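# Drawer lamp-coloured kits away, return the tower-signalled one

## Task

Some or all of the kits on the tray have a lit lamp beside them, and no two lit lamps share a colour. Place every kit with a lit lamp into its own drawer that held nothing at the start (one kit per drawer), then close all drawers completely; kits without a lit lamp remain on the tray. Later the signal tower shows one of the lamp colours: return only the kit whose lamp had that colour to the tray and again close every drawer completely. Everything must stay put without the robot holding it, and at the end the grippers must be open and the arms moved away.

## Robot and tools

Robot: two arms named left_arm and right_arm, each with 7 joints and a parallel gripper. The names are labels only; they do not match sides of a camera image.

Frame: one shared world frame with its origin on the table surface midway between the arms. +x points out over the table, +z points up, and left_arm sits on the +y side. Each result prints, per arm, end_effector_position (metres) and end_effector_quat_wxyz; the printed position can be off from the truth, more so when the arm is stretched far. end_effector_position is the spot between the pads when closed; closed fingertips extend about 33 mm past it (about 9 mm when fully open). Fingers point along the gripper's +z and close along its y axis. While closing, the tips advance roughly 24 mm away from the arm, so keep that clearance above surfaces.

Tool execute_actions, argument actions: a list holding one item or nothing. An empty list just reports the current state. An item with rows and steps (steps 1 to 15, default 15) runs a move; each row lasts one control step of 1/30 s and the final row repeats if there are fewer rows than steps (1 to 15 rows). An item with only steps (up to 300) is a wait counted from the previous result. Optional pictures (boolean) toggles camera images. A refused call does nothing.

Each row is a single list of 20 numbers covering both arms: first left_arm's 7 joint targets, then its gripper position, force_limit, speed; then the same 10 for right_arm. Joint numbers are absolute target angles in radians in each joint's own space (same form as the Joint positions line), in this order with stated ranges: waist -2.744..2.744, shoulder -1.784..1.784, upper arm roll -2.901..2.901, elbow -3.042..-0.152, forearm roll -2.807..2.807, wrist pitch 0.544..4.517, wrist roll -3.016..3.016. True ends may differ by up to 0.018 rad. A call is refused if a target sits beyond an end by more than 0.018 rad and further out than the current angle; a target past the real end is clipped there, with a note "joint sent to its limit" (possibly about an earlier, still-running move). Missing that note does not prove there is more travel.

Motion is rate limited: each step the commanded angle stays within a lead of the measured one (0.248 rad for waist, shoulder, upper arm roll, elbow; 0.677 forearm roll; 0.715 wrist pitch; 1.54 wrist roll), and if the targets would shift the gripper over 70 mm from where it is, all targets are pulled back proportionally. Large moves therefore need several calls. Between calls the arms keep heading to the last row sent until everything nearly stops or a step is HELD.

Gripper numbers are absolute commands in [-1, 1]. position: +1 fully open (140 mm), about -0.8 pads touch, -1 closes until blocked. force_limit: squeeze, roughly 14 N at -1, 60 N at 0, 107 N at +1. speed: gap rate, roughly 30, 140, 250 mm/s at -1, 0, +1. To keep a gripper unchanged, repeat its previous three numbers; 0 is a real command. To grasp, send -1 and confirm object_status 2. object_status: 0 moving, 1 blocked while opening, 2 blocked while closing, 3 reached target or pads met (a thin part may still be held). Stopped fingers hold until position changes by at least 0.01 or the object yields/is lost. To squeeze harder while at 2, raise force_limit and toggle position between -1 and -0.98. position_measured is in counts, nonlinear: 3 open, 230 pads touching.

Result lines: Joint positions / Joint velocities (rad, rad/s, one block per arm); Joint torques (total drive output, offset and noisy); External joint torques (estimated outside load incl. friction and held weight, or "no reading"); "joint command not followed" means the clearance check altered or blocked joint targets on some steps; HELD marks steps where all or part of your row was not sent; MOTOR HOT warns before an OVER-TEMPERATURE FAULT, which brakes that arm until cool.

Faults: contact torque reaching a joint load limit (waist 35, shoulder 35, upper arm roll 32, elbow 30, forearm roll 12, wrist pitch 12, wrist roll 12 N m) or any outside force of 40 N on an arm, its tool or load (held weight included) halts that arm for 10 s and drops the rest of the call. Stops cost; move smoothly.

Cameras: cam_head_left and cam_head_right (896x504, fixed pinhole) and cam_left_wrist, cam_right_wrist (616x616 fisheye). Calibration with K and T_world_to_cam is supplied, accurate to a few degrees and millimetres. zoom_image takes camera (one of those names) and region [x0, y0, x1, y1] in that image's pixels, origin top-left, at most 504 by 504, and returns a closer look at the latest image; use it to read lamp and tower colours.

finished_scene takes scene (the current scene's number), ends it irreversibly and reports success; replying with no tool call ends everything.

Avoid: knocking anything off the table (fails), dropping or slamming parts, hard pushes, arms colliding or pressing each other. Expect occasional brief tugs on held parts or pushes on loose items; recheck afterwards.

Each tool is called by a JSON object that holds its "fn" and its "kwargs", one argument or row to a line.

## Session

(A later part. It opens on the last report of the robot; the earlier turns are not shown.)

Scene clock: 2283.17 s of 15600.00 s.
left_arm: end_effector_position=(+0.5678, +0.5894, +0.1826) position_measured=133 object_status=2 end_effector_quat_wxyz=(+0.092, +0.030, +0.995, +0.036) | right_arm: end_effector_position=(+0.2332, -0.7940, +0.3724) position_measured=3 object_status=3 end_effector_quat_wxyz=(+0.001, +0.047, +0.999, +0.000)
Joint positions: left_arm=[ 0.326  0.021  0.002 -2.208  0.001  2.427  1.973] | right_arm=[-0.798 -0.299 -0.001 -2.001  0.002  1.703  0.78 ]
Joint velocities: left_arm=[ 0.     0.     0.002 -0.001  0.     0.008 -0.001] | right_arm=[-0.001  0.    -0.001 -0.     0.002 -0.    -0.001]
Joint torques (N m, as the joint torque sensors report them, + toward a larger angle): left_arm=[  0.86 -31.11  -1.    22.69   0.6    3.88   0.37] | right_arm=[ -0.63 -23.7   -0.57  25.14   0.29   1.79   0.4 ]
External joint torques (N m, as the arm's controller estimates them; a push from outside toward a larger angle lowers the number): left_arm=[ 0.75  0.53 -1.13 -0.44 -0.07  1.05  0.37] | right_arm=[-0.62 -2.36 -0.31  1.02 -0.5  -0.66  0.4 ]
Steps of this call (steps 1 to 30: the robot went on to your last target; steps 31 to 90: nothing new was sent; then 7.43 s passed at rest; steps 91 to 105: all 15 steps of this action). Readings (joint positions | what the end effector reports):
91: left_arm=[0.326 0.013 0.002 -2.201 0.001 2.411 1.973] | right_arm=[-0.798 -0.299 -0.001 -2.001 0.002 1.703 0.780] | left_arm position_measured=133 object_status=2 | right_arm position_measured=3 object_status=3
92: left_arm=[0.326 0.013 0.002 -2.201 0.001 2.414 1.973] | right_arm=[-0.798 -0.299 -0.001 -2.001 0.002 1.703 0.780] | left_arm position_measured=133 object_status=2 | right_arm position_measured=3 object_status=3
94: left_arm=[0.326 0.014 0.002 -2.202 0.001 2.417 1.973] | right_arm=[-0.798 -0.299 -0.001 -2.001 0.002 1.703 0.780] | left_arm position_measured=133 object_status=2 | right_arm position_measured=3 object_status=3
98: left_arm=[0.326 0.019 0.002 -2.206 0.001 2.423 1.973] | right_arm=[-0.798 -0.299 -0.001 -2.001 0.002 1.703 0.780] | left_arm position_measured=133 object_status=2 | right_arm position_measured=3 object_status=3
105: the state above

{"fn": "execute_actions", "kwargs": {
  "actions": [
    {"rows":[[0.328,0.026,0,-2.212,0,2.443,1.98,-1,0,-0.5,-0.8,-0.3,0,-2.0,0,1.7,0.785,1,0,0]],"steps":15}
  ],
  "pictures": false
}}

Scene clock: 2287.27 s of 15600.00 s.
left_arm: end_effector_position=(+0.5681, +0.5896, +0.1793) position_measured=133 object_status=2 end_effector_quat_wxyz=(+0.092, +0.030, +0.995, +0.037) | right_arm: end_effector_position=(+0.2332, -0.7940, +0.3724) position_measured=3 object_status=3 end_effector_quat_wxyz=(+0.001, +0.047, +0.999, +0.000)
Joint positions: left_arm=[ 0.326  0.026  0.002 -2.212  0.001  2.437  1.973] | right_arm=[-0.798 -0.299 -0.001 -2.001  0.002  1.703  0.78 ]
Joint velocities: left_arm=[-0.    -0.001  0.001  0.001  0.001  0.003 -0.001] | right_arm=[-0.001 -0.001  0.001 -0.    -0.     0.    -0.   ]
Joint torques (N m, as the joint torque sensors report them, + toward a larger angle): left_arm=[  0.4  -31.53  -0.65  22.4    0.6    3.82   0.44] | right_arm=[ -0.57 -23.68  -0.74  25.16   0.23   1.79   0.35]
External joint torques (N m, as the arm's controller estimates them; a push from outside toward a larger angle lowers the number): left_arm=[ 0.4   0.34 -0.67 -0.75 -0.06  0.97  0.44] | right_arm=[-0.51 -2.2  -0.42  1.   -0.56 -0.65  0.35]
Steps of this call (steps 1 to 15: the robot went on to your last target; steps 16 to 90: nothing new was sent; then 0.60 s passed at rest; steps 91 to 105: all 15 steps of this action). Readings (joint positions | what the end effector reports):
91: left_arm=[0.326 0.021 0.002 -2.209 0.001 2.430 1.973] | right_arm=[-0.798 -0.299 -0.001 -2.001 0.002 1.703 0.780] | left_arm position_measured=133 object_status=2 | right_arm position_measured=3 object_status=3
92: left_arm=[0.326 0.022 0.002 -2.209 0.001 2.431 1.973] | right_arm=[-0.798 -0.299 -0.001 -2.001 0.002 1.703 0.780] | left_arm position_measured=133 object_status=2 | right_arm position_measured=3 object_status=3
94: left_arm=[0.326 0.024 0.002 -2.211 0.001 2.433 1.973] | right_arm=[-0.798 -0.299 -0.001 -2.001 0.002 1.703 0.780] | left_arm position_measured=133 object_status=2 | right_arm position_measured=3 object_status=3
98: left_arm=[0.326 0.026 0.002 -2.212 0.001 2.435 1.973] | right_arm=[-0.798 -0.299 -0.001 -2.001 0.002 1.703 0.780] | left_arm position_measured=133 object_status=2 | right_arm position_measured=3 object_status=3
105: the state above

{"fn": "execute_actions", "kwargs": {
  "actions": [
    {"rows":[[0.328,0.031,0,-2.216,0,2.452,1.98,-1,0,-0.5,-0.8,-0.3,0,-2.0,0,1.7,0.785,1,0,0]],"steps":15}
  ],
  "pictures": false
}}

Scene clock: 2292.80 s of 15600.00 s.
left_arm: end_effector_position=(+0.5691, +0.5899, +0.1774) position_measured=133 object_status=2 end_effector_quat_wxyz=(+0.094, +0.030, +0.994, +0.037) | right_arm: end_effector_position=(+0.2332, -0.7940, +0.3724) position_measured=3 object_status=3 end_effector_quat_wxyz=(+0.001, +0.047, +0.999, +0.000)
Joint positions: left_arm=[ 0.326  0.029  0.002 -2.215  0.001  2.446  1.973] | right_arm=[-0.798 -0.299 -0.001 -2.001  0.002  1.703  0.78 ]
Joint velocities: left_arm=[-0.001  0.    -0.001 -0.001  0.001  0.002  0.001] | right_arm=[ 0.001  0.    -0.001 -0.    -0.001 -0.     0.001]
Joint torques (N m, as the joint torque sensors report them, + toward a larger angle): left_arm=[  0.78 -30.17  -1.08  21.57   0.64   3.75   0.41] | right_arm=[ -1.04 -23.21  -0.84  24.88   0.26   1.82   0.33]
External joint torques (N m, as the arm's controller estimates them; a push from outside toward a larger angle lowers the number): left_arm=[ 0.88  1.54 -1.02 -1.41 -0.02  0.91  0.41] | right_arm=[-0.97 -1.76 -0.5   0.72 -0.52 -0.63  0.33]
Steps of this call (steps 1 to 15: the robot went on to your last target; steps 16 to 90: nothing new was sent; then 2.03 s passed at rest; steps 91 to 105: all 15 steps of this action). Readings (joint positions | what the end effector reports):
91: left_arm=[0.326 0.026 0.002 -2.212 0.001 2.439 1.973] | right_arm=[-0.798 -0.299 -0.001 -2.001 0.002 1.703 0.780] | left_arm position_measured=133 object_status=2 | right_arm position_measured=3 object_status=3
92: left_arm=[0.326 0.027 0.002 -2.213 0.001 2.440 1.973] | right_arm=[-0.798 -0.299 -0.001 -2.001 0.002 1.703 0.780] | left_arm position_measured=133 object_status=2 | right_arm position_measured=3 object_status=3
94: left_arm=[0.326 0.029 0.002 -2.214 0.001 2.443 1.973] | right_arm=[-0.798 -0.299 -0.001 -2.001 0.002 1.703 0.780] | left_arm position_measured=133 object_status=2 | right_arm position_measured=3 object_status=3
98: left_arm=[0.326 0.029 0.002 -2.214 0.001 2.445 1.973] | right_arm=[-0.798 -0.299 -0.001 -2.001 0.002 1.703 0.780] | left_arm position_measured=133 object_status=2 | right_arm position_measured=3 object_status=3
105: the state above

{"fn": "execute_actions", "kwargs": {
  "actions": [
    {"rows":[[0.328,0.029,0,-2.215,0,2.45,1.98,0.3,0,-0.5,-0.8,-0.3,0,-2.0,0,1.7,0.785,1,0,0]],"steps":15}
  ],
  "pictures": false
}}

{"fn": "execute_actions", "kwargs": {
  "actions": [
    {"rows":[[0.328,0.011,0,-2.199,0,2.40,1.98,0.3,0,-0.5,-0.8,-0.3,0,-2.0,0,1.7,0.785,1,0,0],[0.328,0.011,0,-2.199,0,2.40,1.98,0.3,0,-0.5,-0.8,-0.3,0,-2.0,0,1.7,0.785,1,0,0],[0.328,0.011,0,-2.199,0,2.40,1.98,0.3,0,-0.5,-0.8,-0.3,0,-2.0,0,1.7,0.785,1,0,0],[0.328,-0.01,0,-2.175,0,2.35,1.98,0.3,0,-0.5,-0.8,-0.3,0,-2.0,0,1.7,0.785,1,0,0],[0.328,-0.01,0,-2.175,0,2.35,1.98,0.3,0,-0.5,-0.8,-0.3,0,-2.0,0,1.7,0.785,1,0,0],[0.328,-0.01,0,-2.175,0,2.35,1.98,0.3,0,-0.5,-0.8,-0.3,0,-2.0,0,1.7,0.785,1,0,0],[0.328,-0.044,0,-2.135,0,2.28,1.98,0.3,0,-0.5,-0.8,-0.3,0,-2.0,0,1.7,0.785,1,0,0],[0.328,-0.044,0,-2.135,0,2.28,1.98,0.3,0,-0.5,-0.8,-0.3,0,-2.0,0,1.7,0.785,1,0,0],[0.328,-0.044,0,-2.135,0,2.28,1.98,0.3,0,-0.5,-0.8,-0.3,0,-2.0,0,1.7,0.785,1,0,0],[0.328,-0.16,0,-2.245,0,2.28,1.98,0.3,0,-0.5,-0.8,-0.3,0,-2.0,0,1.7,0.785,1,0,0],[0.328,-0.16,0,-2.245,0,2.28,1.98,0.3,0,-0.5,-0.8,-0.3,0,-2.0,0,1.7,0.785,1,0,0],[0.328,-0.16,0,-2.245,0,2.28,1.98,0.3,0,-0.5,-0.8,-0.3,0,-2.0,0,1.7,0.785,1,0,0],[0.328,-0.28,0,-2.36,0,2.275,1.98,0.3,0,-0.5,-0.8,-0.3,0,-2.0,0,1.7,0.785,1,0,0]],"steps":15}
  ],
  "pictures": false
}}

{"fn": "execute_actions", "kwargs": {
  "actions": [
    {"rows":[[0.32,-0.45,0,-2.52,0,2.27,1.97,-0.85,0,0,-0.8,-0.3,0,-2.0,0,1.7,0.785,1,0,0]],"steps":15}
  ]
}}

Scene clock: 2340.40 s of 15600.00 s.
left_arm: end_effector_position=(+0.5691, +0.5899, +0.1773) position_measured=91 object_status=0 end_effector_quat_wxyz=(+0.094, +0.030, +0.994, +0.037) | right_arm: end_effector_position=(+0.2332, -0.7940, +0.3724) position_measured=3 object_status=3 end_effector_quat_wxyz=(+0.001, +0.047, +0.999, +0.000)
Joint positions: left_arm=[ 0.326  0.029  0.002 -2.215  0.001  2.447  1.973] | right_arm=[-0.798 -0.299 -0.001 -2.001  0.002  1.703  0.78 ]
Joint velocities: left_arm=[-0.     0.     0.001 -0.001 -0.001 -0.001  0.001] | right_arm=[-0.001  0.     0.     0.002  0.001 -0.     0.   ]
Joint torques (N m, as the joint torque sensors report them, + toward a larger angle): left_arm=[  0.96 -31.03  -1.58  23.03   0.54   3.48   0.45] | right_arm=[ -1.18 -23.18  -0.82  25.09   0.26   1.86   0.43]
External joint torques (N m, as the arm's controller estimates them; a push from outside toward a larger angle lowers the number): left_arm=[ 0.97  0.66 -1.6   0.11 -0.12  0.65  0.45] | right_arm=[-1.23 -1.64 -0.62  0.83 -0.53 -0.61  0.43]
Steps of this call (steps 1 to 15: the robot went on to your last target; steps 16 to 90: nothing new was sent; then 44.10 s passed at rest; steps 91 to 105: all 15 steps of this action). Readings (joint positions | what the end effector reports):
91: left_arm=[0.326 0.029 0.002 -2.215 0.001 2.447 1.973] | right_arm=[-0.798 -0.299 -0.001 -2.001 0.002 1.703 0.780] | left_arm position_measured=133 object_status=0 | right_arm position_measured=3 object_status=3
92: left_arm=[0.326 0.029 0.002 -2.215 0.001 2.447 1.973] | right_arm=[-0.798 -0.299 -0.001 -2.001 0.002 1.703 0.780] | left_arm position_measured=133 object_status=0 | right_arm position_measured=3 object_status=3
94: left_arm=[0.326 0.029 0.002 -2.215 0.001 2.447 1.973] | right_arm=[-0.798 -0.299 -0.001 -2.001 0.002 1.703 0.780] | left_arm position_measured=120 object_status=0 | right_arm position_measured=3 object_status=3
98: left_arm=[0.326 0.029 0.002 -2.215 0.001 2.447 1.973] | right_arm=[-0.798 -0.299 -0.001 -2.001 0.002 1.703 0.780] | left_arm position_measured=102 object_status=0 | right_arm position_measured=3 object_status=3
105: the state above

Scene clock: 2340.90 s of 15600.00 s.
left_arm: end_effector_position=(+0.5176, +0.5713, +0.2542) position_measured=91 object_status=3 end_effector_quat_wxyz=(+0.104, +0.031, +0.993, +0.041) | right_arm: end_effector_position=(+0.2332, -0.7940, +0.3724) position_measured=3 object_status=3 end_effector_quat_wxyz=(+0.001, +0.047, +0.999, +0.000)
Joint positions: left_arm=[ 0.326 -0.235  0.002 -2.313  0.001  2.301  1.973] | right_arm=[-0.798 -0.299 -0.001 -2.001  0.002  1.703  0.78 ]
Joint velocities: left_arm=[ 0.002 -0.736  0.001 -0.562 -0.    -0.146 -0.001] | right_arm=[ 0.     0.    -0.     0.001 -0.     0.     0.   ]
Joint torques (N m, as the joint torque sensors report them, + toward a larger angle): left_arm=[  0.98 -14.75  -0.72  23.07   0.63   2.76   0.38] | right_arm=[ -0.99 -23.27  -0.45  25.21   0.24   1.8    0.4 ]
External joint torques (N m, as the arm's controller estimates them; a push from outside toward a larger angle lowers the number): left_arm=[ 1.25 -2.06 -0.21 -1.27 -0.23 -0.43  0.39] | right_arm=[-0.96 -1.85 -0.16  1.03 -0.54 -0.66  0.4 ]
Steps of this call (steps 1 to 15: all 15 steps of this action). Readings (joint positions | what the end effector reports):
1: left_arm=[0.326 0.028 0.002 -2.213 0.001 2.439 1.973] | right_arm=[-0.798 -0.299 -0.001 -2.001 0.002 1.703 0.780] | left_arm position_measured=91 object_status=0 | right_arm position_measured=3 object_status=3
2: left_arm=[0.326 0.024 0.002 -2.210 0.001 2.432 1.973] | right_arm=[-0.798 -0.299 -0.001 -2.001 0.002 1.703 0.780] | left_arm position_measured=91 object_status=3 | right_arm position_measured=3 object_status=3
4: left_arm=[0.326 0.015 0.002 -2.200 0.001 2.414 1.973] | right_arm=[-0.798 -0.299 -0.001 -2.001 0.002 1.703 0.780] | left_arm position_measured=91 object_status=3 | right_arm position_measured=3 object_status=3
8: left_arm=[0.326 -0.016 0.002 -2.163 0.001 2.358 1.973] | right_arm=[-0.798 -0.299 -0.001 -2.001 0.002 1.703 0.780] | left_arm position_measured=91 object_status=3 | right_arm position_measured=3 object_status=3
15: the state above

Scene clock: 2341.40 s of 15600.00 s.
left_arm: end_effector_position=(+0.4484, +0.5452, +0.2479) position_measured=196 object_status=0 end_effector_quat_wxyz=(+0.095, +0.032, +0.994, +0.037) | right_arm: end_effector_position=(+0.2332, -0.7940, +0.3724) position_measured=3 object_status=3 end_effector_quat_wxyz=(+0.001, +0.047, +0.999, +0.000)
Joint positions: left_arm=[ 0.323 -0.448  0.002 -2.518  0.001  2.275  1.973] | right_arm=[-0.798 -0.299 -0.001 -2.001  0.002  1.703  0.78 ]
Joint velocities: left_arm=[ 0.    -0.003 -0.001 -0.005  0.    -0.006 -0.   ] | right_arm=[-0.     0.    -0.001  0.     0.001 -0.    -0.002]
Joint torques (N m, as the joint torque sensors report them, + toward a larger angle): left_arm=[ -2.2  -17.84  -0.94  22.6    0.54   2.39  -0.12] | right_arm=[ -0.63 -23.35  -0.5   24.75   0.27   1.8    0.35]
External joint torques (N m, as the arm's controller estimates them; a push from outside toward a larger angle lowers the number): left_arm=[-2.18 -1.52 -0.48 -1.67 -0.2  -0.47 -0.12] | right_arm=[-0.56 -1.97 -0.16  0.62 -0.51 -0.65  0.35]
Steps of this call (steps 1 to 15: all 15 steps of this action). Readings (joint positions | what the end effector reports):
1: left_arm=[0.325 -0.285 0.002 -2.364 0.001 2.300 1.973] | right_arm=[-0.798 -0.299 -0.001 -2.001 0.002 1.703 0.780] | left_arm position_measured=91 object_status=0 | right_arm position_measured=3 object_status=3
2: left_arm=[0.324 -0.342 0.002 -2.418 0.001 2.294 1.973] | right_arm=[-0.798 -0.299 -0.001 -2.001 0.002 1.703 0.780] | left_arm position_measured=97 object_status=0 | right_arm position_measured=3 object_status=3
4: left_arm=[0.324 -0.410 0.002 -2.475 0.001 2.286 1.973] | right_arm=[-0.798 -0.299 -0.001 -2.001 0.002 1.703 0.780] | left_arm position_measured=113 object_status=0 | right_arm position_measured=3 object_status=3
8: left_arm=[0.323 -0.444 0.002 -2.510 0.001 2.279 1.973] | right_arm=[-0.798 -0.299 -0.001 -2.001 0.002 1.703 0.780] | left_arm position_measured=143 object_status=0 | right_arm position_measured=3 object_status=3
15: the state above
camera_calibration (this result's frames):
cam_left_wrist: T_world_to_cam=[[0.22247, 0.973463, 0.0536419, -0.635629], [0.794493, -0.212908, 0.568727, -0.368047], [0.565055, -0.0839066, -0.820775, 0.186384], [0, 0, 0, 1]] pos_world=[0.328502, 0.55604, 0.396394]
cam_right_wrist: T_world_to_cam=[[0.0956735, 0.99527, 0.0168752, 0.758792], [0.915563, -0.0946389, 0.39088, -0.442922], [0.390628, -0.0219466, -0.920287, 0.410403], [0, 0, 0, 1]] pos_world=[0.172612, -0.788113, 0.538013]

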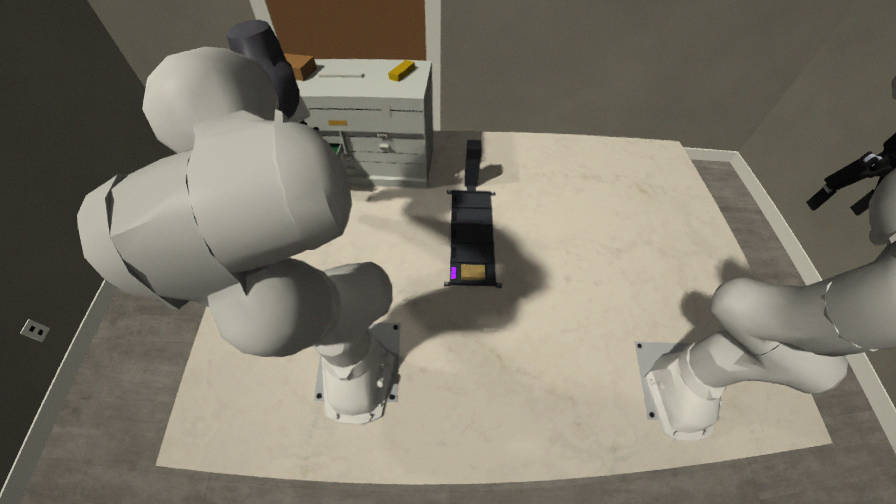

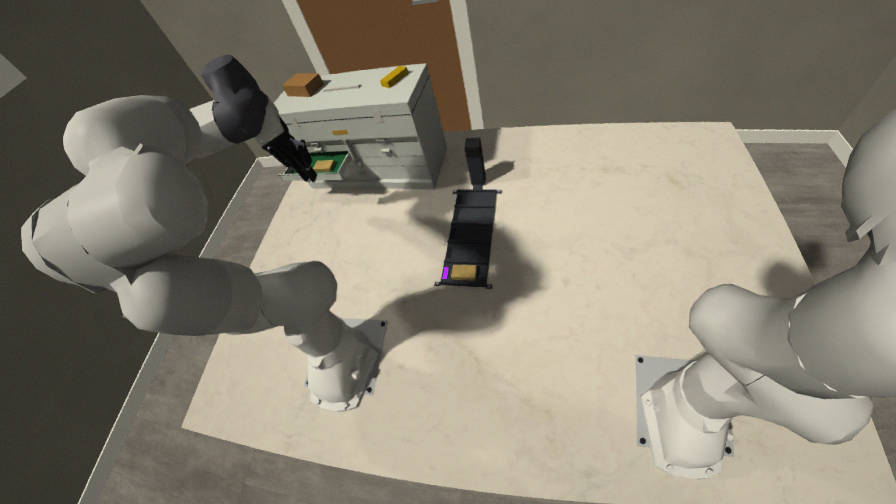

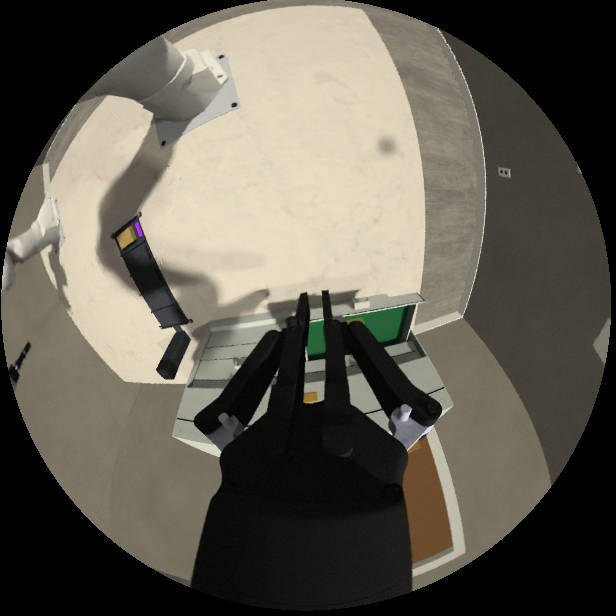

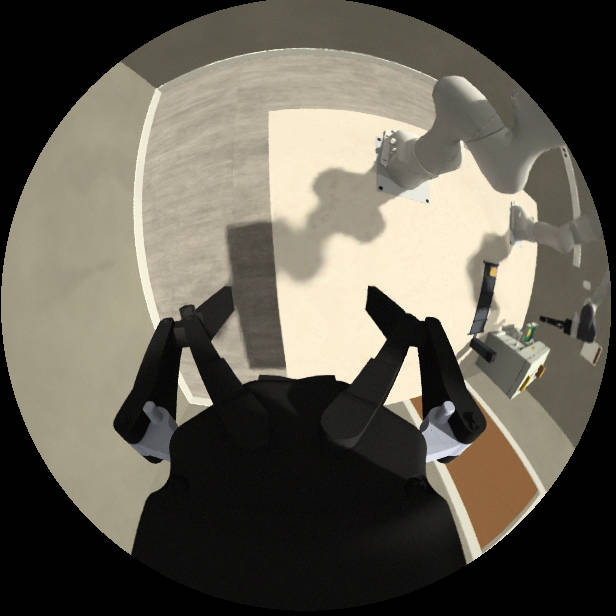

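{"fn": "execute_actions", "kwargs": {
  "actions": [
    {"rows":[[0.3085,-0.386,0,-2.81,0,2.922,1.96,-0.85,0,0,-0.8,-0.3,0,-2.0,0,1.7,0.785,1,0,0]],"steps":15}
  ],
  "pictures": false
}}

{"fn": "execute_actions", "kwargs": {
  "actions": [
    {"steps":25}
  ]
}}

Scene clock: 2348.23 s of 15600.00 s.
left_arm: end_effector_position=(+0.4767, +0.5489, +0.1754) position_measured=233 object_status=3 end_effector_quat_wxyz=(+0.213, +0.035, +0.973, +0.081) | right_arm: end_effector_position=(+0.2332, -0.7940, +0.3724) position_measured=3 object_status=3 end_effector_quat_wxyz=(+0.001, +0.047, +0.999, +0.000)
Joint positions: left_arm=[ 0.311 -0.384  0.002 -2.808  0.001  2.884  1.968] | right_arm=[-0.798 -0.299 -0.001 -2.001  0.002  1.703  0.78 ]
Joint velocities: left_arm=[ 0.001 -0.001 -0.002  0.002 -0.001  0.209 -0.006] | right_arm=[ 0.    -0.    -0.001  0.     0.001 -0.     0.   ]
Joint torques (N m, as the joint torque sensors report them, + toward a larger angle): left_arm=[ -2.33 -16.51  -1.48  19.8    0.39   3.86  -0.36] | right_arm=[ -0.81 -23.14  -0.72  25.     0.23   1.79   0.38]
External joint torques (N m, as the arm's controller estimates them; a push from outside toward a larger angle lowers the number): left_arm=[-2.29 -0.84 -1.06 -1.54 -0.17  0.7  -0.36] | right_arm=[-0.87 -1.64 -0.53  0.81 -0.57 -0.67  0.38]
Steps of this call (steps 1 to 15: the robot went on to your last target; steps 16 to 90: nothing new was sent; then 3.33 s passed at rest; steps 91 to 105: all 15 steps of this action). Readings (joint positions | what the end effector reports):
91: left_arm=[0.320 -0.449 0.002 -2.566 0.001 2.385 1.973] | right_arm=[-0.798 -0.299 -0.001 -2.001 0.002 1.703 0.780] | left_arm position_measured=233 object_status=3 | right_arm position_measured=3 object_status=3
92: left_arm=[0.317 -0.437 0.002 -2.635 0.001 2.486 1.972] | right_arm=[-0.798 -0.299 -0.001 -2.001 0.002 1.703 0.780] | left_arm position_measured=233 object_status=3 | right_arm position_measured=3 object_status=3
94: left_arm=[0.314 -0.400 0.002 -2.744 0.001 2.623 1.971] | right_arm=[-0.798 -0.299 -0.001 -2.001 0.002 1.703 0.780] | left_arm position_measured=233 object_status=3 | right_arm position_measured=3 object_status=3
98: left_arm=[0.312 -0.380 0.002 -2.807 0.001 2.779 1.970] | right_arm=[-0.798 -0.299 -0.001 -2.001 0.002 1.703 0.780] | left_arm position_measured=233 object_status=3 | right_arm position_measured=3 object_status=3
105: the state above

Scene clock: 2349.07 s of 15600.00 s.
left_arm: end_effector_position=(+0.4844, +0.5515, +0.1829) position_measured=233 object_status=3 end_effector_quat_wxyz=(+0.228, +0.034, +0.969, +0.086) | right_arm: end_effector_position=(+0.2332, -0.7940, +0.3724) position_measured=3 object_status=3 end_effector_quat_wxyz=(+0.001, +0.047, +0.999, +0.000)
Joint positions: left_arm=[ 0.311 -0.384  0.002 -2.808  0.001  2.918  1.967] | right_arm=[-0.798 -0.299 -0.001 -2.001  0.002  1.703  0.78 ]
Joint velocities: left_arm=[-0.    -0.001 -0.001  0.001 -0.001  0.001  0.   ] | right_arm=[ 0.     0.001 -0.001  0.002 -0.001  0.    -0.001]
Joint torques (N m, as the joint torque sensors report them, + toward a larger angle): left_arm=[ -2.27 -16.46  -1.01  19.87   0.3    4.1   -0.22] | right_arm=[ -0.72 -23.53  -0.65  25.28   0.25   1.87   0.38]
External joint torques (N m, as the arm's controller estimates them; a push from outside toward a larger angle lowers the number): left_arm=[-2.24 -0.53 -0.61 -1.77 -0.26  0.82 -0.22] | right_arm=[-0.66 -2.03 -0.34  1.06 -0.54 -0.59  0.38]
Steps of this call (steps 1 to 25: the robot went on to your last target). Readings (joint positions | what the end effector reports):
1: left_arm=[0.311 -0.384 0.002 -2.808 0.001 2.890 1.968] | right_arm=[-0.798 -0.299 -0.001 -2.001 0.002 1.703 0.780] | left_arm position_measured=233 object_status=3 | right_arm position_measured=3 object_status=3
2: left_arm=[0.311 -0.384 0.002 -2.808 0.001 2.895 1.968] | right_arm=[-0.798 -0.299 -0.001 -2.001 0.002 1.703 0.780] | left_arm position_measured=233 object_status=3 | right_arm position_measured=3 object_status=3
4: left_arm=[0.311 -0.384 0.002 -2.808 0.001 2.903 1.968] | right_arm=[-0.798 -0.299 -0.001 -2.001 0.002 1.703 0.780] | left_arm position_measured=233 object_status=3 | right_arm position_measured=3 object_status=3
8: left_arm=[0.311 -0.384 0.002 -2.808 0.001 2.911 1.967] | right_arm=[-0.798 -0.299 -0.001 -2.001 0.002 1.703 0.780] | left_arm position_measured=233 object_status=3 | right_arm position_measured=3 object_status=3
25: the state above
camera_calibration (this result's frames):
cam_left_wrist: T_world_to_cam=[[0.193069, 0.960469, 0.200558, -0.651674], [0.612505, -0.277664, 0.740095, -0.265819], [0.766526, -0.0200466, -0.6419, -0.0522341], [0, 0, 0, 1]] pos_world=[0.328672, 0.551057, 0.293901]
cam_right_wrist: T_world_to_cam=[[0.0956733, 0.99527, 0.0168751, 0.758792], [0.915563, -0.0946388, 0.39088, -0.442922], [0.390629, -0.0219466, -0.920287, 0.410403], [0, 0, 0, 1]] pos_world=[0.172612, -0.788113, 0.538013]

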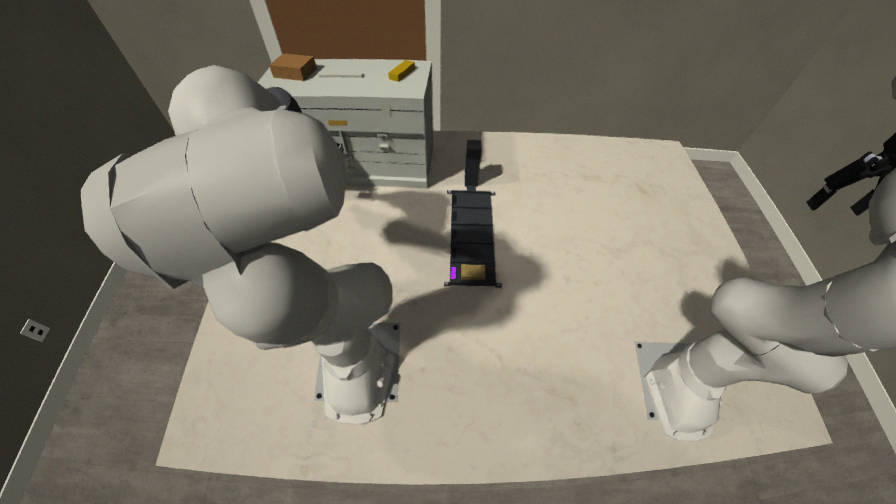

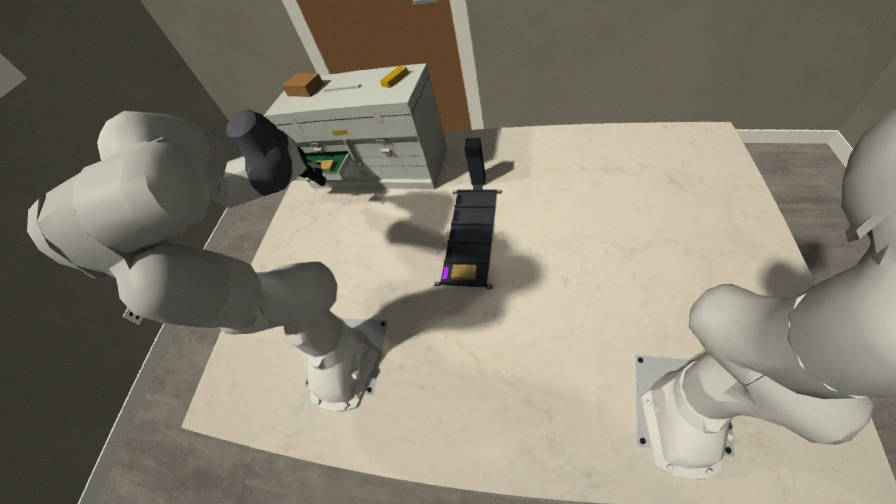

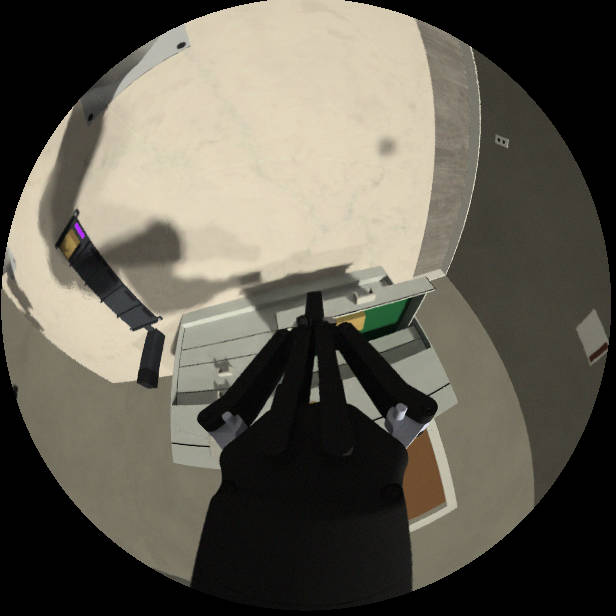

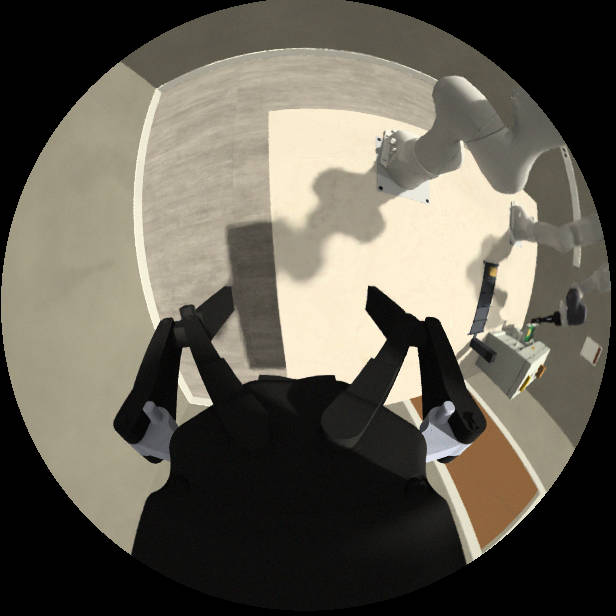

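Push in ramp P1→P2 (12 increments), then P2→P3.

{"fn": "execute_actions", "kwargs": {
  "actions": [
    {"rows":[[0.306,-0.371,0,-2.7956,0,2.923,1.957,-0.85,0,0,-0.8,-0.3,0,-2.0,0,1.7,0.785,1,0,0],[0.303,-0.356,0,-2.781,0,2.924,1.954,-0.85,0,0,-0.8,-0.3,0,-2.0,0,1.7,0.785,1,0,0],[0.300,-0.341,0,-2.767,0,2.925,1.952,-0.85,0,0,-0.8,-0.3,0,-2.0,0,1.7,0.785,1,0,0],[0.297,-0.326,0,-2.752,0,2.926,1.949,-0.85,0,0,-0.8,-0.3,0,-2.0,0,1.7,0.785,1,0,0],[0.294,-0.31,0,-2.738,0,2.927,1.946,-0.85,0,0,-0.8,-0.3,0,-2.0,0,1.7,0.785,1,0,0],[0.292,-0.295,0,-2.723,0,2.928,1.943,-0.85,0,0,-0.8,-0.3,0,-2.0,0,1.7,0.785,1,0,0],[0.289,-0.28,0,-2.709,0,2.929,1.94,-0.85,0,0,-0.8,-0.3,0,-2.0,0,1.7,0.785,1,0,0],[0.286,-0.265,0,-2.694,0,2.93,1.938,-0.85,0,0,-0.8,-0.3,0,-2.0,0,1.7,0.785,1,0,0],[0.283,-0.25,0,-2.68,0,2.93,1.935,-0.85,0,0,-0.8,-0.3,0,-2.0,0,1.7,0.785,1,0,0],[0.280,-0.235,0,-2.666,0,2.931,1.932,-0.85,0,0,-0.8,-0.3,0,-2.0,0,1.7,0.785,1,0,0],[0.277,-0.22,0,-2.651,0,2.931,1.93,-0.85,0,0,-0.8,-0.3,0,-2.0,0,1.7,0.785,1,0,0],[0.275,-0.204,0,-2.637,0,2.931,1.927,-0.85,0,0,-0.8,-0.3,0,-2.0,0,1.7,0.785,1,0,0]],"steps":15}
  ]
}}

Scene clock: 2367.20 s of 15600.00 s.
left_arm: end_effector_position=(+0.5402, +0.5513, +0.1823) position_measured=233 object_status=3 end_effector_quat_wxyz=(+0.230, +0.040, +0.969, +0.080) | right_arm: end_effector_position=(+0.2332, -0.7940, +0.3724) position_measured=3 object_status=3 end_effector_quat_wxyz=(+0.001, +0.047, +0.999, +0.000)
Joint positions: left_arm=[ 0.279 -0.214  0.002 -2.647  0.001  2.925  1.946] | right_arm=[-0.798 -0.299 -0.001 -2.001  0.002  1.703  0.78 ]
Joint velocities: left_arm=[-0.019  0.114 -0.     0.105  0.001  0.008 -0.041] | right_arm=[-0.    -0.001  0.002  0.     0.    -0.     0.001]
Joint torques (N m, as the joint torque sensors report them, + toward a larger angle): left_arm=[ -2.13 -21.21  -0.61  21.66   0.45   4.21  -0.31] | right_arm=[ -0.47 -23.43  -0.72  25.05   0.28   1.81   0.4 ]
External joint torques (N m, as the arm's controller estimates them; a push from outside toward a larger angle lowers the number): left_arm=[-2.51  2.07 -0.82  0.51 -0.02  0.87 -0.31] | right_arm=[-0.52 -1.84 -0.52  0.79 -0.52 -0.66  0.4 ]
Steps of this call (steps 1 to 15: the robot went on to your last target; steps 16 to 90: nothing new was sent; then 14.63 s passed at rest; steps 91 to 105: all 15 steps of this action). Readings (joint positions | what the end effector reports):
91: left_arm=[0.311 -0.382 0.002 -2.806 0.001 2.918 1.966] | right_arm=[-0.798 -0.299 -0.001 -2.001 0.002 1.703 0.780] | left_arm position_measured=233 object_status=3 | right_arm position_measured=3 object_status=3
92: left_arm=[0.310 -0.375 0.002 -2.800 0.001 2.918 1.966] | right_arm=[-0.798 -0.299 -0.001 -2.001 0.002 1.703 0.780] | left_arm position_measured=233 object_status=3 | right_arm position_measured=3 object_status=3
94: left_arm=[0.305 -0.354 0.002 -2.779 0.001 2.919 1.964] | right_arm=[-0.798 -0.299 -0.001 -2.001 0.002 1.703 0.780] | left_arm position_measured=233 object_status=3 | right_arm position_measured=3 object_status=3
98: left_arm=[0.295 -0.298 0.002 -2.726 0.001 2.921 1.959] | right_arm=[-0.798 -0.299 -0.001 -2.001 0.002 1.703 0.780] | left_arm position_measured=233 object_status=3 | right_arm position_measured=3 object_status=3
105: the state above
camera_calibration (this result's frames):
cam_left_wrist: T_world_to_cam=[[0.206988, 0.959354, 0.191824, -0.667494], [0.607406, -0.279719, 0.743515, -0.296327], [0.766951, -0.037384, -0.640616, -0.0863274], [0, 0, 0, 1]] pos_world=[0.384363, 0.554247, 0.293062]
cam_right_wrist: T_world_to_cam=[[0.0956733, 0.99527, 0.0168753, 0.758792], [0.915563, -0.0946389, 0.39088, -0.442922], [0.390628, -0.0219464, -0.920287, 0.410403], [0, 0, 0, 1]] pos_world=[0.172612, -0.788113, 0.538013]

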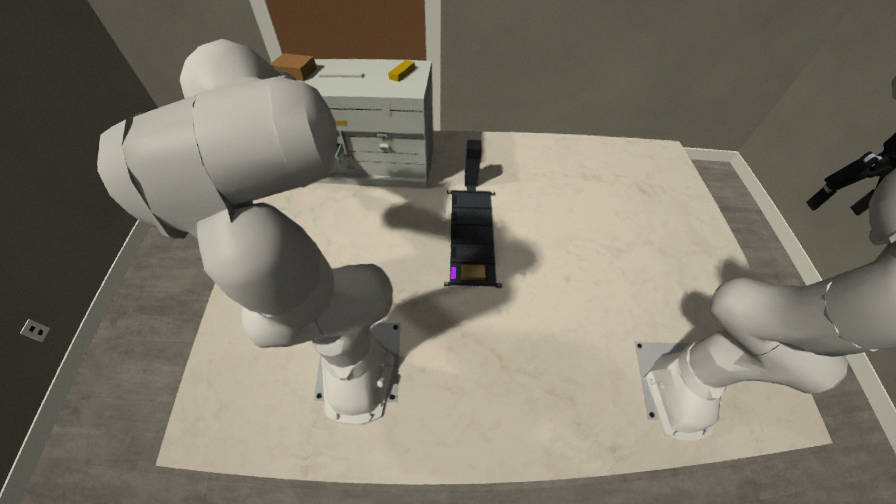

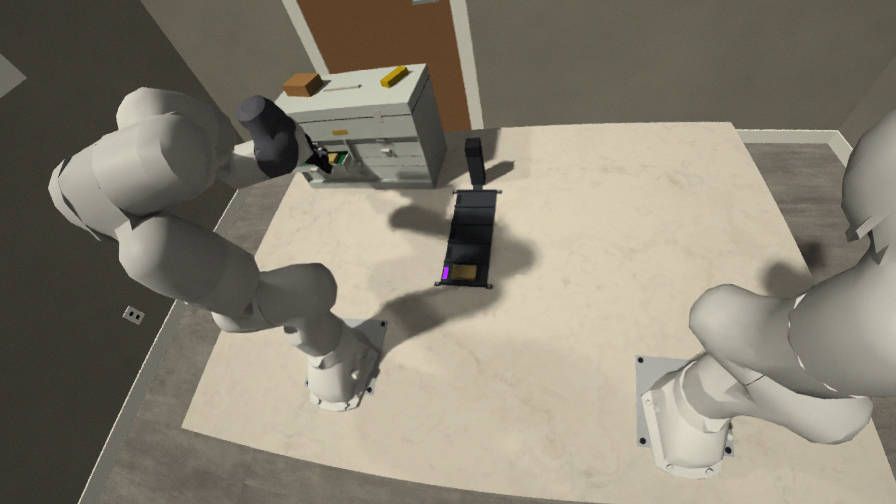

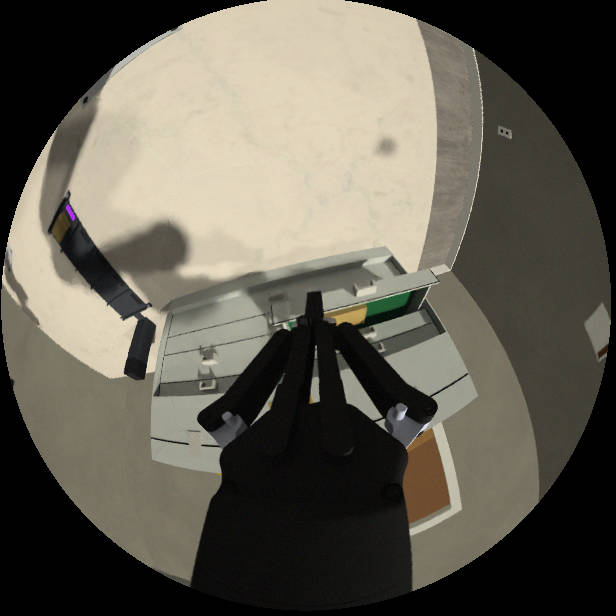

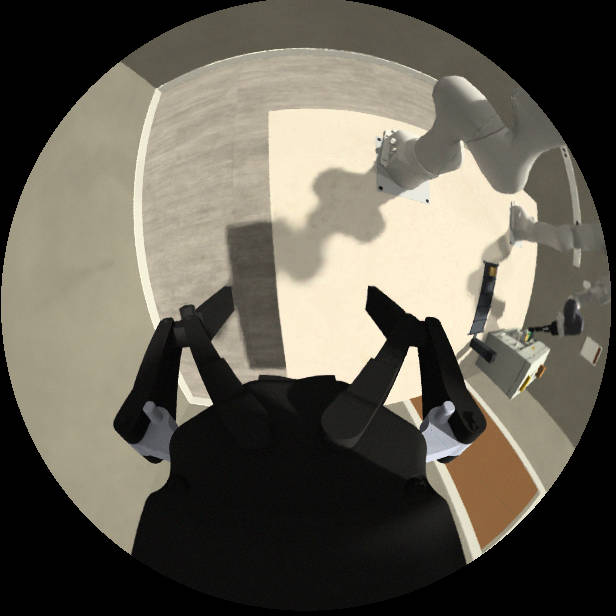

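{"fn": "execute_actions", "kwargs": {
  "actions": [
    {"rows":[[0.2727,-0.1905,0,-2.6216,0,2.929,1.925,-0.85,0,0,-0.8,-0.3,0,-2.0,0,1.7,0.785,1,0,0],[0.2704,-0.177,0,-2.606,0,2.927,1.923,-0.85,0,0,-0.8,-0.3,0,-2.0,0,1.7,0.785,1,0,0],[0.268,-0.1635,0,-2.591,0,2.925,1.92,-0.85,0,0,-0.8,-0.3,0,-2.0,0,1.7,0.785,1,0,0],[0.266,-0.15,0,-2.5754,0,2.924,1.918,-0.85,0,0,-0.8,-0.3,0,-2.0,0,1.7,0.785,1,0,0],[0.2635,-0.1365,0,-2.56,0,2.922,1.916,-0.85,0,0,-0.8,-0.3,0,-2.0,0,1.7,0.785,1,0,0],[0.261,-0.123,0,-2.5446,0,2.92,1.914,-0.85,0,0,-0.8,-0.3,0,-2.0,0,1.7,0.785,1,0,0],[0.259,-0.1095,0,-2.529,0,2.918,1.911,-0.85,0,0,-0.8,-0.3,0,-2.0,0,1.7,0.785,1,0,0],[0.2566,-0.096,0,-2.514,0,2.916,1.909,-0.85,0,0,-0.8,-0.3,0,-2.0,0,1.7,0.785,1,0,0],[0.2543,-0.0825,0,-2.4984,0,2.914,1.907,-0.85,0,0,-0.8,-0.3,0,-2.0,0,1.7,0.785,1,0,0],[0.252,-0.069,0,-2.483,0,2.912,1.905,-0.85,0,0,-0.8,-0.3,0,-2.0,0,1.7,0.785,1,0,0],[0.2497,-0.0555,0,-2.4676,0,2.91,1.902,-0.85,0,0,-0.8,-0.3,0,-2.0,0,1.7,0.785,1,0,0],[0.247,-0.042,0,-2.452,0,2.908,1.90,-0.85,0,0,-0.8,-0.3,0,-2.0,0,1.7,0.785,1,0,0]],"steps":15}
  ],
  "pictures": false
}}

{"fn": "execute_actions", "kwargs": {
  "actions": [
    {"steps":12}
  ]
}}

Scene clock: 2380.40 s of 15600.00 s.
left_arm: end_effector_position=(+0.6013, +0.5511, +0.1824) position_measured=233 object_status=3 end_effector_quat_wxyz=(+0.234, +0.040, +0.968, +0.074) | right_arm: end_effector_position=(+0.2332, -0.7940, +0.3724) position_measured=3 object_status=3 end_effector_quat_wxyz=(+0.001, +0.047, +0.999, +0.000)
Joint positions: left_arm=[ 0.25  -0.049  0.001 -2.464  0.001  2.912  1.918] | right_arm=[-0.798 -0.299 -0.001 -2.001  0.002  1.703  0.78 ]
Joint velocities: left_arm=[-0.019  0.097 -0.     0.117  0.    -0.019 -0.034] | right_arm=[-0.001  0.002  0.001 -0.001 -0.001 -0.     0.001]
Joint torques (N m, as the joint torque sensors report them, + toward a larger angle): left_arm=[ -1.15 -27.23  -0.4   22.94   0.36   3.51  -0.33] | right_arm=[ -1.25 -22.95  -0.78  25.35   0.24   1.85   0.37]
External joint torques (N m, as the arm's controller estimates them; a push from outside toward a larger angle lowers the number): left_arm=[-1.63  1.76 -0.88  1.77 -0.12  0.23 -0.33] | right_arm=[-1.2  -1.63 -0.46  1.28 -0.54 -0.59  0.37]
Steps of this call (steps 1 to 15: the robot went on to your last target; steps 16 to 90: nothing new was sent; then 9.70 s passed at rest; steps 91 to 105: all 15 steps of this action). Readings (joint positions | what the end effector reports):
91: left_arm=[0.277 -0.203 0.002 -2.636 0.001 2.925 1.934] | right_arm=[-0.798 -0.299 -0.001 -2.001 0.002 1.703 0.780] | left_arm position_measured=233 object_status=3 | right_arm position_measured=3 object_status=3
92: left_arm=[0.276 -0.196 0.002 -2.629 0.001 2.924 1.934] | right_arm=[-0.798 -0.299 -0.001 -2.001 0.002 1.703 0.780] | left_arm position_measured=233 object_status=3 | right_arm position_measured=3 object_status=3
94: left_arm=[0.272 -0.175 0.001 -2.607 0.001 2.923 1.932] | right_arm=[-0.798 -0.299 -0.001 -2.001 0.002 1.703 0.780] | left_arm position_measured=233 object_status=3 | right_arm position_measured=3 object_status=3
98: left_arm=[0.263 -0.124 0.001 -2.550 0.001 2.920 1.928] | right_arm=[-0.798 -0.299 -0.001 -2.001 0.002 1.703 0.780] | left_arm position_measured=233 object_status=3 | right_arm position_measured=3 object_status=3
105: the state above

Scene clock: 2380.80 s of 15600.00 s.
left_arm: end_effector_position=(+0.6035, +0.5510, +0.1824) position_measured=233 object_status=3 end_effector_quat_wxyz=(+0.234, +0.037, +0.969, +0.073) | right_arm: end_effector_position=(+0.2332, -0.7940, +0.3724) position_measured=3 object_status=3 end_effector_quat_wxyz=(+0.001, +0.047, +0.999, +0.000)
Joint positions: left_arm=[ 0.249 -0.043  0.001 -2.456  0.001  2.908  1.91 ] | right_arm=[-0.798 -0.299 -0.001 -2.001  0.002  1.703  0.78 ]
Joint velocities: left_arm=[-0.     0.001  0.     0.001  0.    -0.003 -0.009] | right_arm=[-0.001  0.001 -0.     0.002  0.001  0.    -0.001]
Joint torques (N m, as the joint torque sensors report them, + toward a larger angle): left_arm=[ -1.18 -27.18  -0.28  23.85   0.39   3.52  -0.21] | right_arm=[ -0.68 -23.58  -0.83  25.07   0.21   1.84   0.38]
External joint torques (N m, as the arm's controller estimates them; a push from outside toward a larger angle lowers the number): left_arm=[-1.2   0.78 -0.26  2.15 -0.17  0.25 -0.2 ] | right_arm=[-0.64 -2.07 -0.53  0.82 -0.58 -0.62  0.38]
Steps of this call (steps 1 to 12: the robot went on to your last target). Readings (joint positions | what the end effector reports):
1: left_arm=[0.249 -0.047 0.001 -2.461 0.001 2.911 1.917] | right_arm=[-0.798 -0.299 -0.001 -2.001 0.002 1.703 0.780] | left_arm position_measured=233 object_status=3 | right_arm position_measured=3 object_status=3
2: left_arm=[0.249 -0.045 0.001 -2.459 0.001 2.910 1.916] | right_arm=[-0.798 -0.299 -0.001 -2.001 0.002 1.703 0.780] | left_arm position_measured=233 object_status=3 | right_arm position_measured=3 object_status=3
4: left_arm=[0.249 -0.044 0.001 -2.457 0.001 2.910 1.914] | right_arm=[-0.798 -0.299 -0.001 -2.001 0.002 1.703 0.780] | left_arm position_measured=233 object_status=3 | right_arm position_measured=3 object_status=3
8: left_arm=[0.249 -0.043 0.001 -2.456 0.001 2.908 1.912] | right_arm=[-0.798 -0.299 -0.001 -2.001 0.002 1.703 0.780] | left_arm position_measured=233 object_status=3 | right_arm position_measured=3 object_status=3
12: the state above
camera_calibration (this result's frames):
cam_left_wrist: T_world_to_cam=[[0.204174, 0.962458, 0.178852, -0.67791], [0.601728, -0.267499, 0.752574, -0.339945], [0.772163, -0.0460353, -0.633754, -0.13446], [0, 0, 0, 1]] pos_world=[0.446791, 0.555335, 0.291865]
cam_right_wrist: T_world_to_cam=[[0.0956733, 0.99527, 0.0168753, 0.758791], [0.915563, -0.0946389, 0.39088, -0.442922], [0.390628, -0.0219464, -0.920287, 0.410403], [0, 0, 0, 1]] pos_world=[0.172612, -0.788113, 0.538013]

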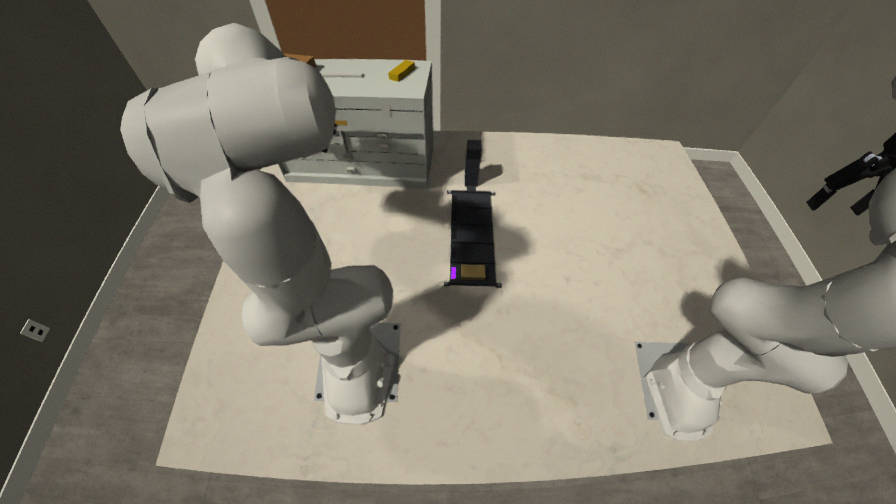

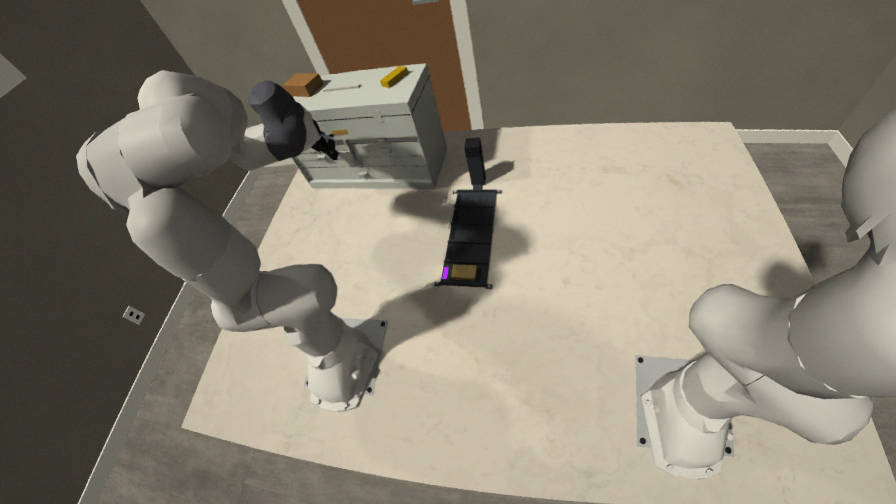

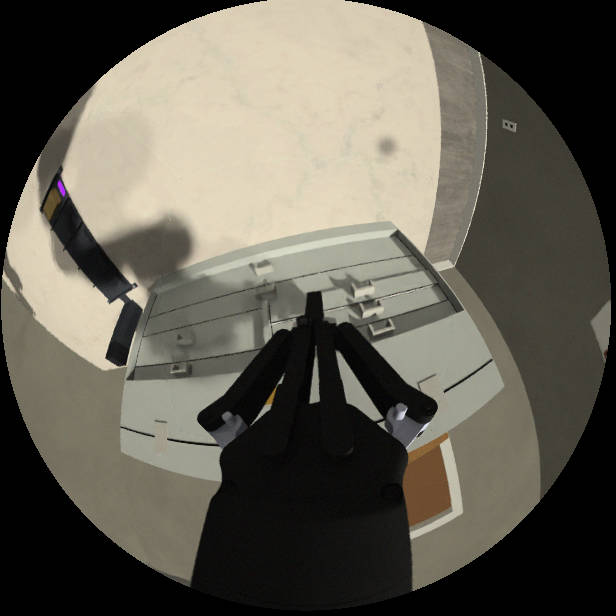

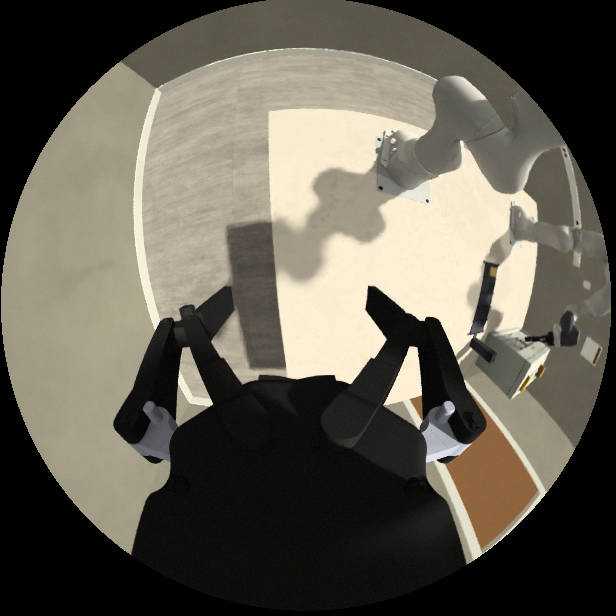

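{"fn": "execute_actions", "kwargs": {
  "actions": [
    {"rows":[[0.246,-0.035,0,-2.444,0,2.907,1.90,-0.85,0,0,-0.8,-0.3,0,-2.0,0,1.7,0.785,1,0,0],[0.246,-0.035,0,-2.444,0,2.907,1.90,-0.85,0,0,-0.8,-0.3,0,-2.0,0,1.7,0.785,1,0,0],[0.246,-0.035,0,-2.444,0,2.907,1.90,-0.85,0,0,-0.8,-0.3,0,-2.0,0,1.7,0.785,1,0,0],[0.246,-0.035,0,-2.444,0,2.907,1.90,-0.85,0,0,-0.8,-0.3,0,-2.0,0,1.7,0.785,1,0,0],[0.245,-0.0285,0,-2.4365,0,2.906,1.90,-0.85,0,0,-0.8,-0.3,0,-2.0,0,1.7,0.785,1,0,0]],"steps":15}
  ],
  "pictures": false
}}

Scene clock: 2389.87 s of 15600.00 s.
left_arm: end_effector_position=(+0.6080, +0.5509, +0.1822) position_measured=233 object_status=3 end_effector_quat_wxyz=(+0.234, +0.037, +0.969, +0.072) | right_arm: end_effector_position=(+0.2332, -0.7940, +0.3724) position_measured=3 object_status=3 end_effector_quat_wxyz=(+0.001, +0.047, +0.999, +0.000)
Joint positions: left_arm=[ 0.247 -0.031  0.001 -2.441  0.001  2.904  1.907] | right_arm=[-0.798 -0.299 -0.001 -2.001  0.002  1.703  0.78 ]
Joint velocities: left_arm=[-0.     0.001 -0.001  0.002  0.    -0.002 -0.   ] | right_arm=[-0.001 -0.001 -0.001 -0.001 -0.001 -0.001  0.002]
Joint torques (N m, as the joint torque sensors report them, + toward a larger angle): left_arm=[ -2.34 -27.05  -0.34  23.96   0.34   3.63  -0.26] | right_arm=[ -0.57 -23.57  -0.64  25.11   0.32   1.85   0.34]
External joint torques (N m, as the arm's controller estimates them; a push from outside toward a larger angle lowers the number): left_arm=[-2.3   1.37 -0.28  2.18 -0.23  0.35 -0.26] | right_arm=[-0.46 -2.13 -0.27  0.98 -0.46 -0.59  0.34]
Steps of this call (steps 1 to 15: the robot went on to your last target; steps 16 to 90: nothing new was sent; then 5.57 s passed at rest; steps 91 to 105: all 15 steps of this action). Readings (joint positions | what the end effector reports):
91: left_arm=[0.248 -0.042 0.001 -2.454 0.001 2.907 1.907] | right_arm=[-0.798 -0.299 -0.001 -2.001 0.002 1.703 0.780] | left_arm position_measured=233 object_status=3 | right_arm position_measured=3 object_status=3
92: left_arm=[0.248 -0.040 0.001 -2.452 0.001 2.907 1.907] | right_arm=[-0.798 -0.299 -0.001 -2.001 0.002 1.703 0.780] | left_arm position_measured=233 object_status=3 | right_arm position_measured=3 object_status=3
94: left_arm=[0.248 -0.038 0.001 -2.449 0.001 2.907 1.907] | right_arm=[-0.798 -0.299 -0.001 -2.001 0.002 1.703 0.780] | left_arm position_measured=233 object_status=3 | right_arm position_measured=3 object_status=3
98: left_arm=[0.247 -0.032 0.001 -2.442 0.001 2.906 1.907] | right_arm=[-0.798 -0.299 -0.001 -2.001 0.002 1.703 0.780] | left_arm position_measured=233 object_status=3 | right_arm position_measured=3 object_status=3
105: the state above

{"fn": "execute_actions", "kwargs": {
  "actions": [
    {"rows":[[0.244,-0.02,0,-2.427,0,2.905,1.90,-0.85,0,0,-0.8,-0.3,0,-2.0,0,1.7,0.785,1,0,0]],"steps":15}
  ],
  "pictures": false
}}

Scene clock: 2395.87 s of 15600.00 s.
left_arm: end_effector_position=(+0.6089, +0.5509, +0.1822) position_measured=233 object_status=3 end_effector_quat_wxyz=(+0.232, +0.037, +0.969, +0.072) | right_arm: end_effector_position=(+0.2332, -0.7940, +0.3724) position_measured=3 object_status=3 end_effector_quat_wxyz=(+0.001, +0.047, +0.999, +0.000)
Joint positions: left_arm=[ 0.246 -0.028  0.001 -2.434  0.001  2.896  1.907] | right_arm=[-0.798 -0.299 -0.001 -2.001  0.002  1.703  0.78 ]
Joint velocities: left_arm=[ 0.001  0.001  0.001  0.001 -0.    -0.002  0.001] | right_arm=[-0.     0.001 -0.001  0.    -0.    -0.    -0.   ]
Joint torques (N m, as the joint torque sensors report them, + toward a larger angle): left_arm=[ -2.19 -23.76  -1.15  24.96   0.44   4.87  -0.37] | right_arm=[ -0.53 -23.57  -0.67  25.08   0.23   1.84   0.38]
External joint torques (N m, as the arm's controller estimates them; a push from outside toward a larger angle lowers the number): left_arm=[-2.29  4.89 -1.21  3.15 -0.11  1.59 -0.37] | right_arm=[-0.49 -2.2  -0.37  0.95 -0.55 -0.61  0.38]
Steps of this call (steps 1 to 15: the robot went on to your last target; steps 16 to 90: nothing new was sent; then 2.50 s passed at rest; steps 91 to 105: all 15 steps of this action). Readings (joint positions | what the end effector reports):
91: left_arm=[0.247 -0.030 0.001 -2.439 0.001 2.903 1.907] | right_arm=[-0.798 -0.299 -0.001 -2.001 0.002 1.703 0.780] | left_arm position_measured=233 object_status=3 | right_arm position_measured=3 object_status=3
92: left_arm=[0.246 -0.028 0.001 -2.437 0.001 2.901 1.907] | right_arm=[-0.798 -0.299 -0.001 -2.001 0.002 1.703 0.780] | left_arm position_measured=233 object_status=3 | right_arm position_measured=3 object_status=3
94: left_arm=[0.246 -0.028 0.001 -2.435 0.001 2.899 1.907] | right_arm=[-0.798 -0.299 -0.001 -2.001 0.002 1.703 0.780] | left_arm position_measured=233 object_status=3 | right_arm position_measured=3 object_status=3
98: left_arm=[0.246 -0.028 0.001 -2.434 0.001 2.897 1.907] | right_arm=[-0.798 -0.299 -0.001 -2.001 0.002 1.703 0.780] | left_arm position_measured=233 object_status=3 | right_arm position_measured=3 object_status=3
105: the state above


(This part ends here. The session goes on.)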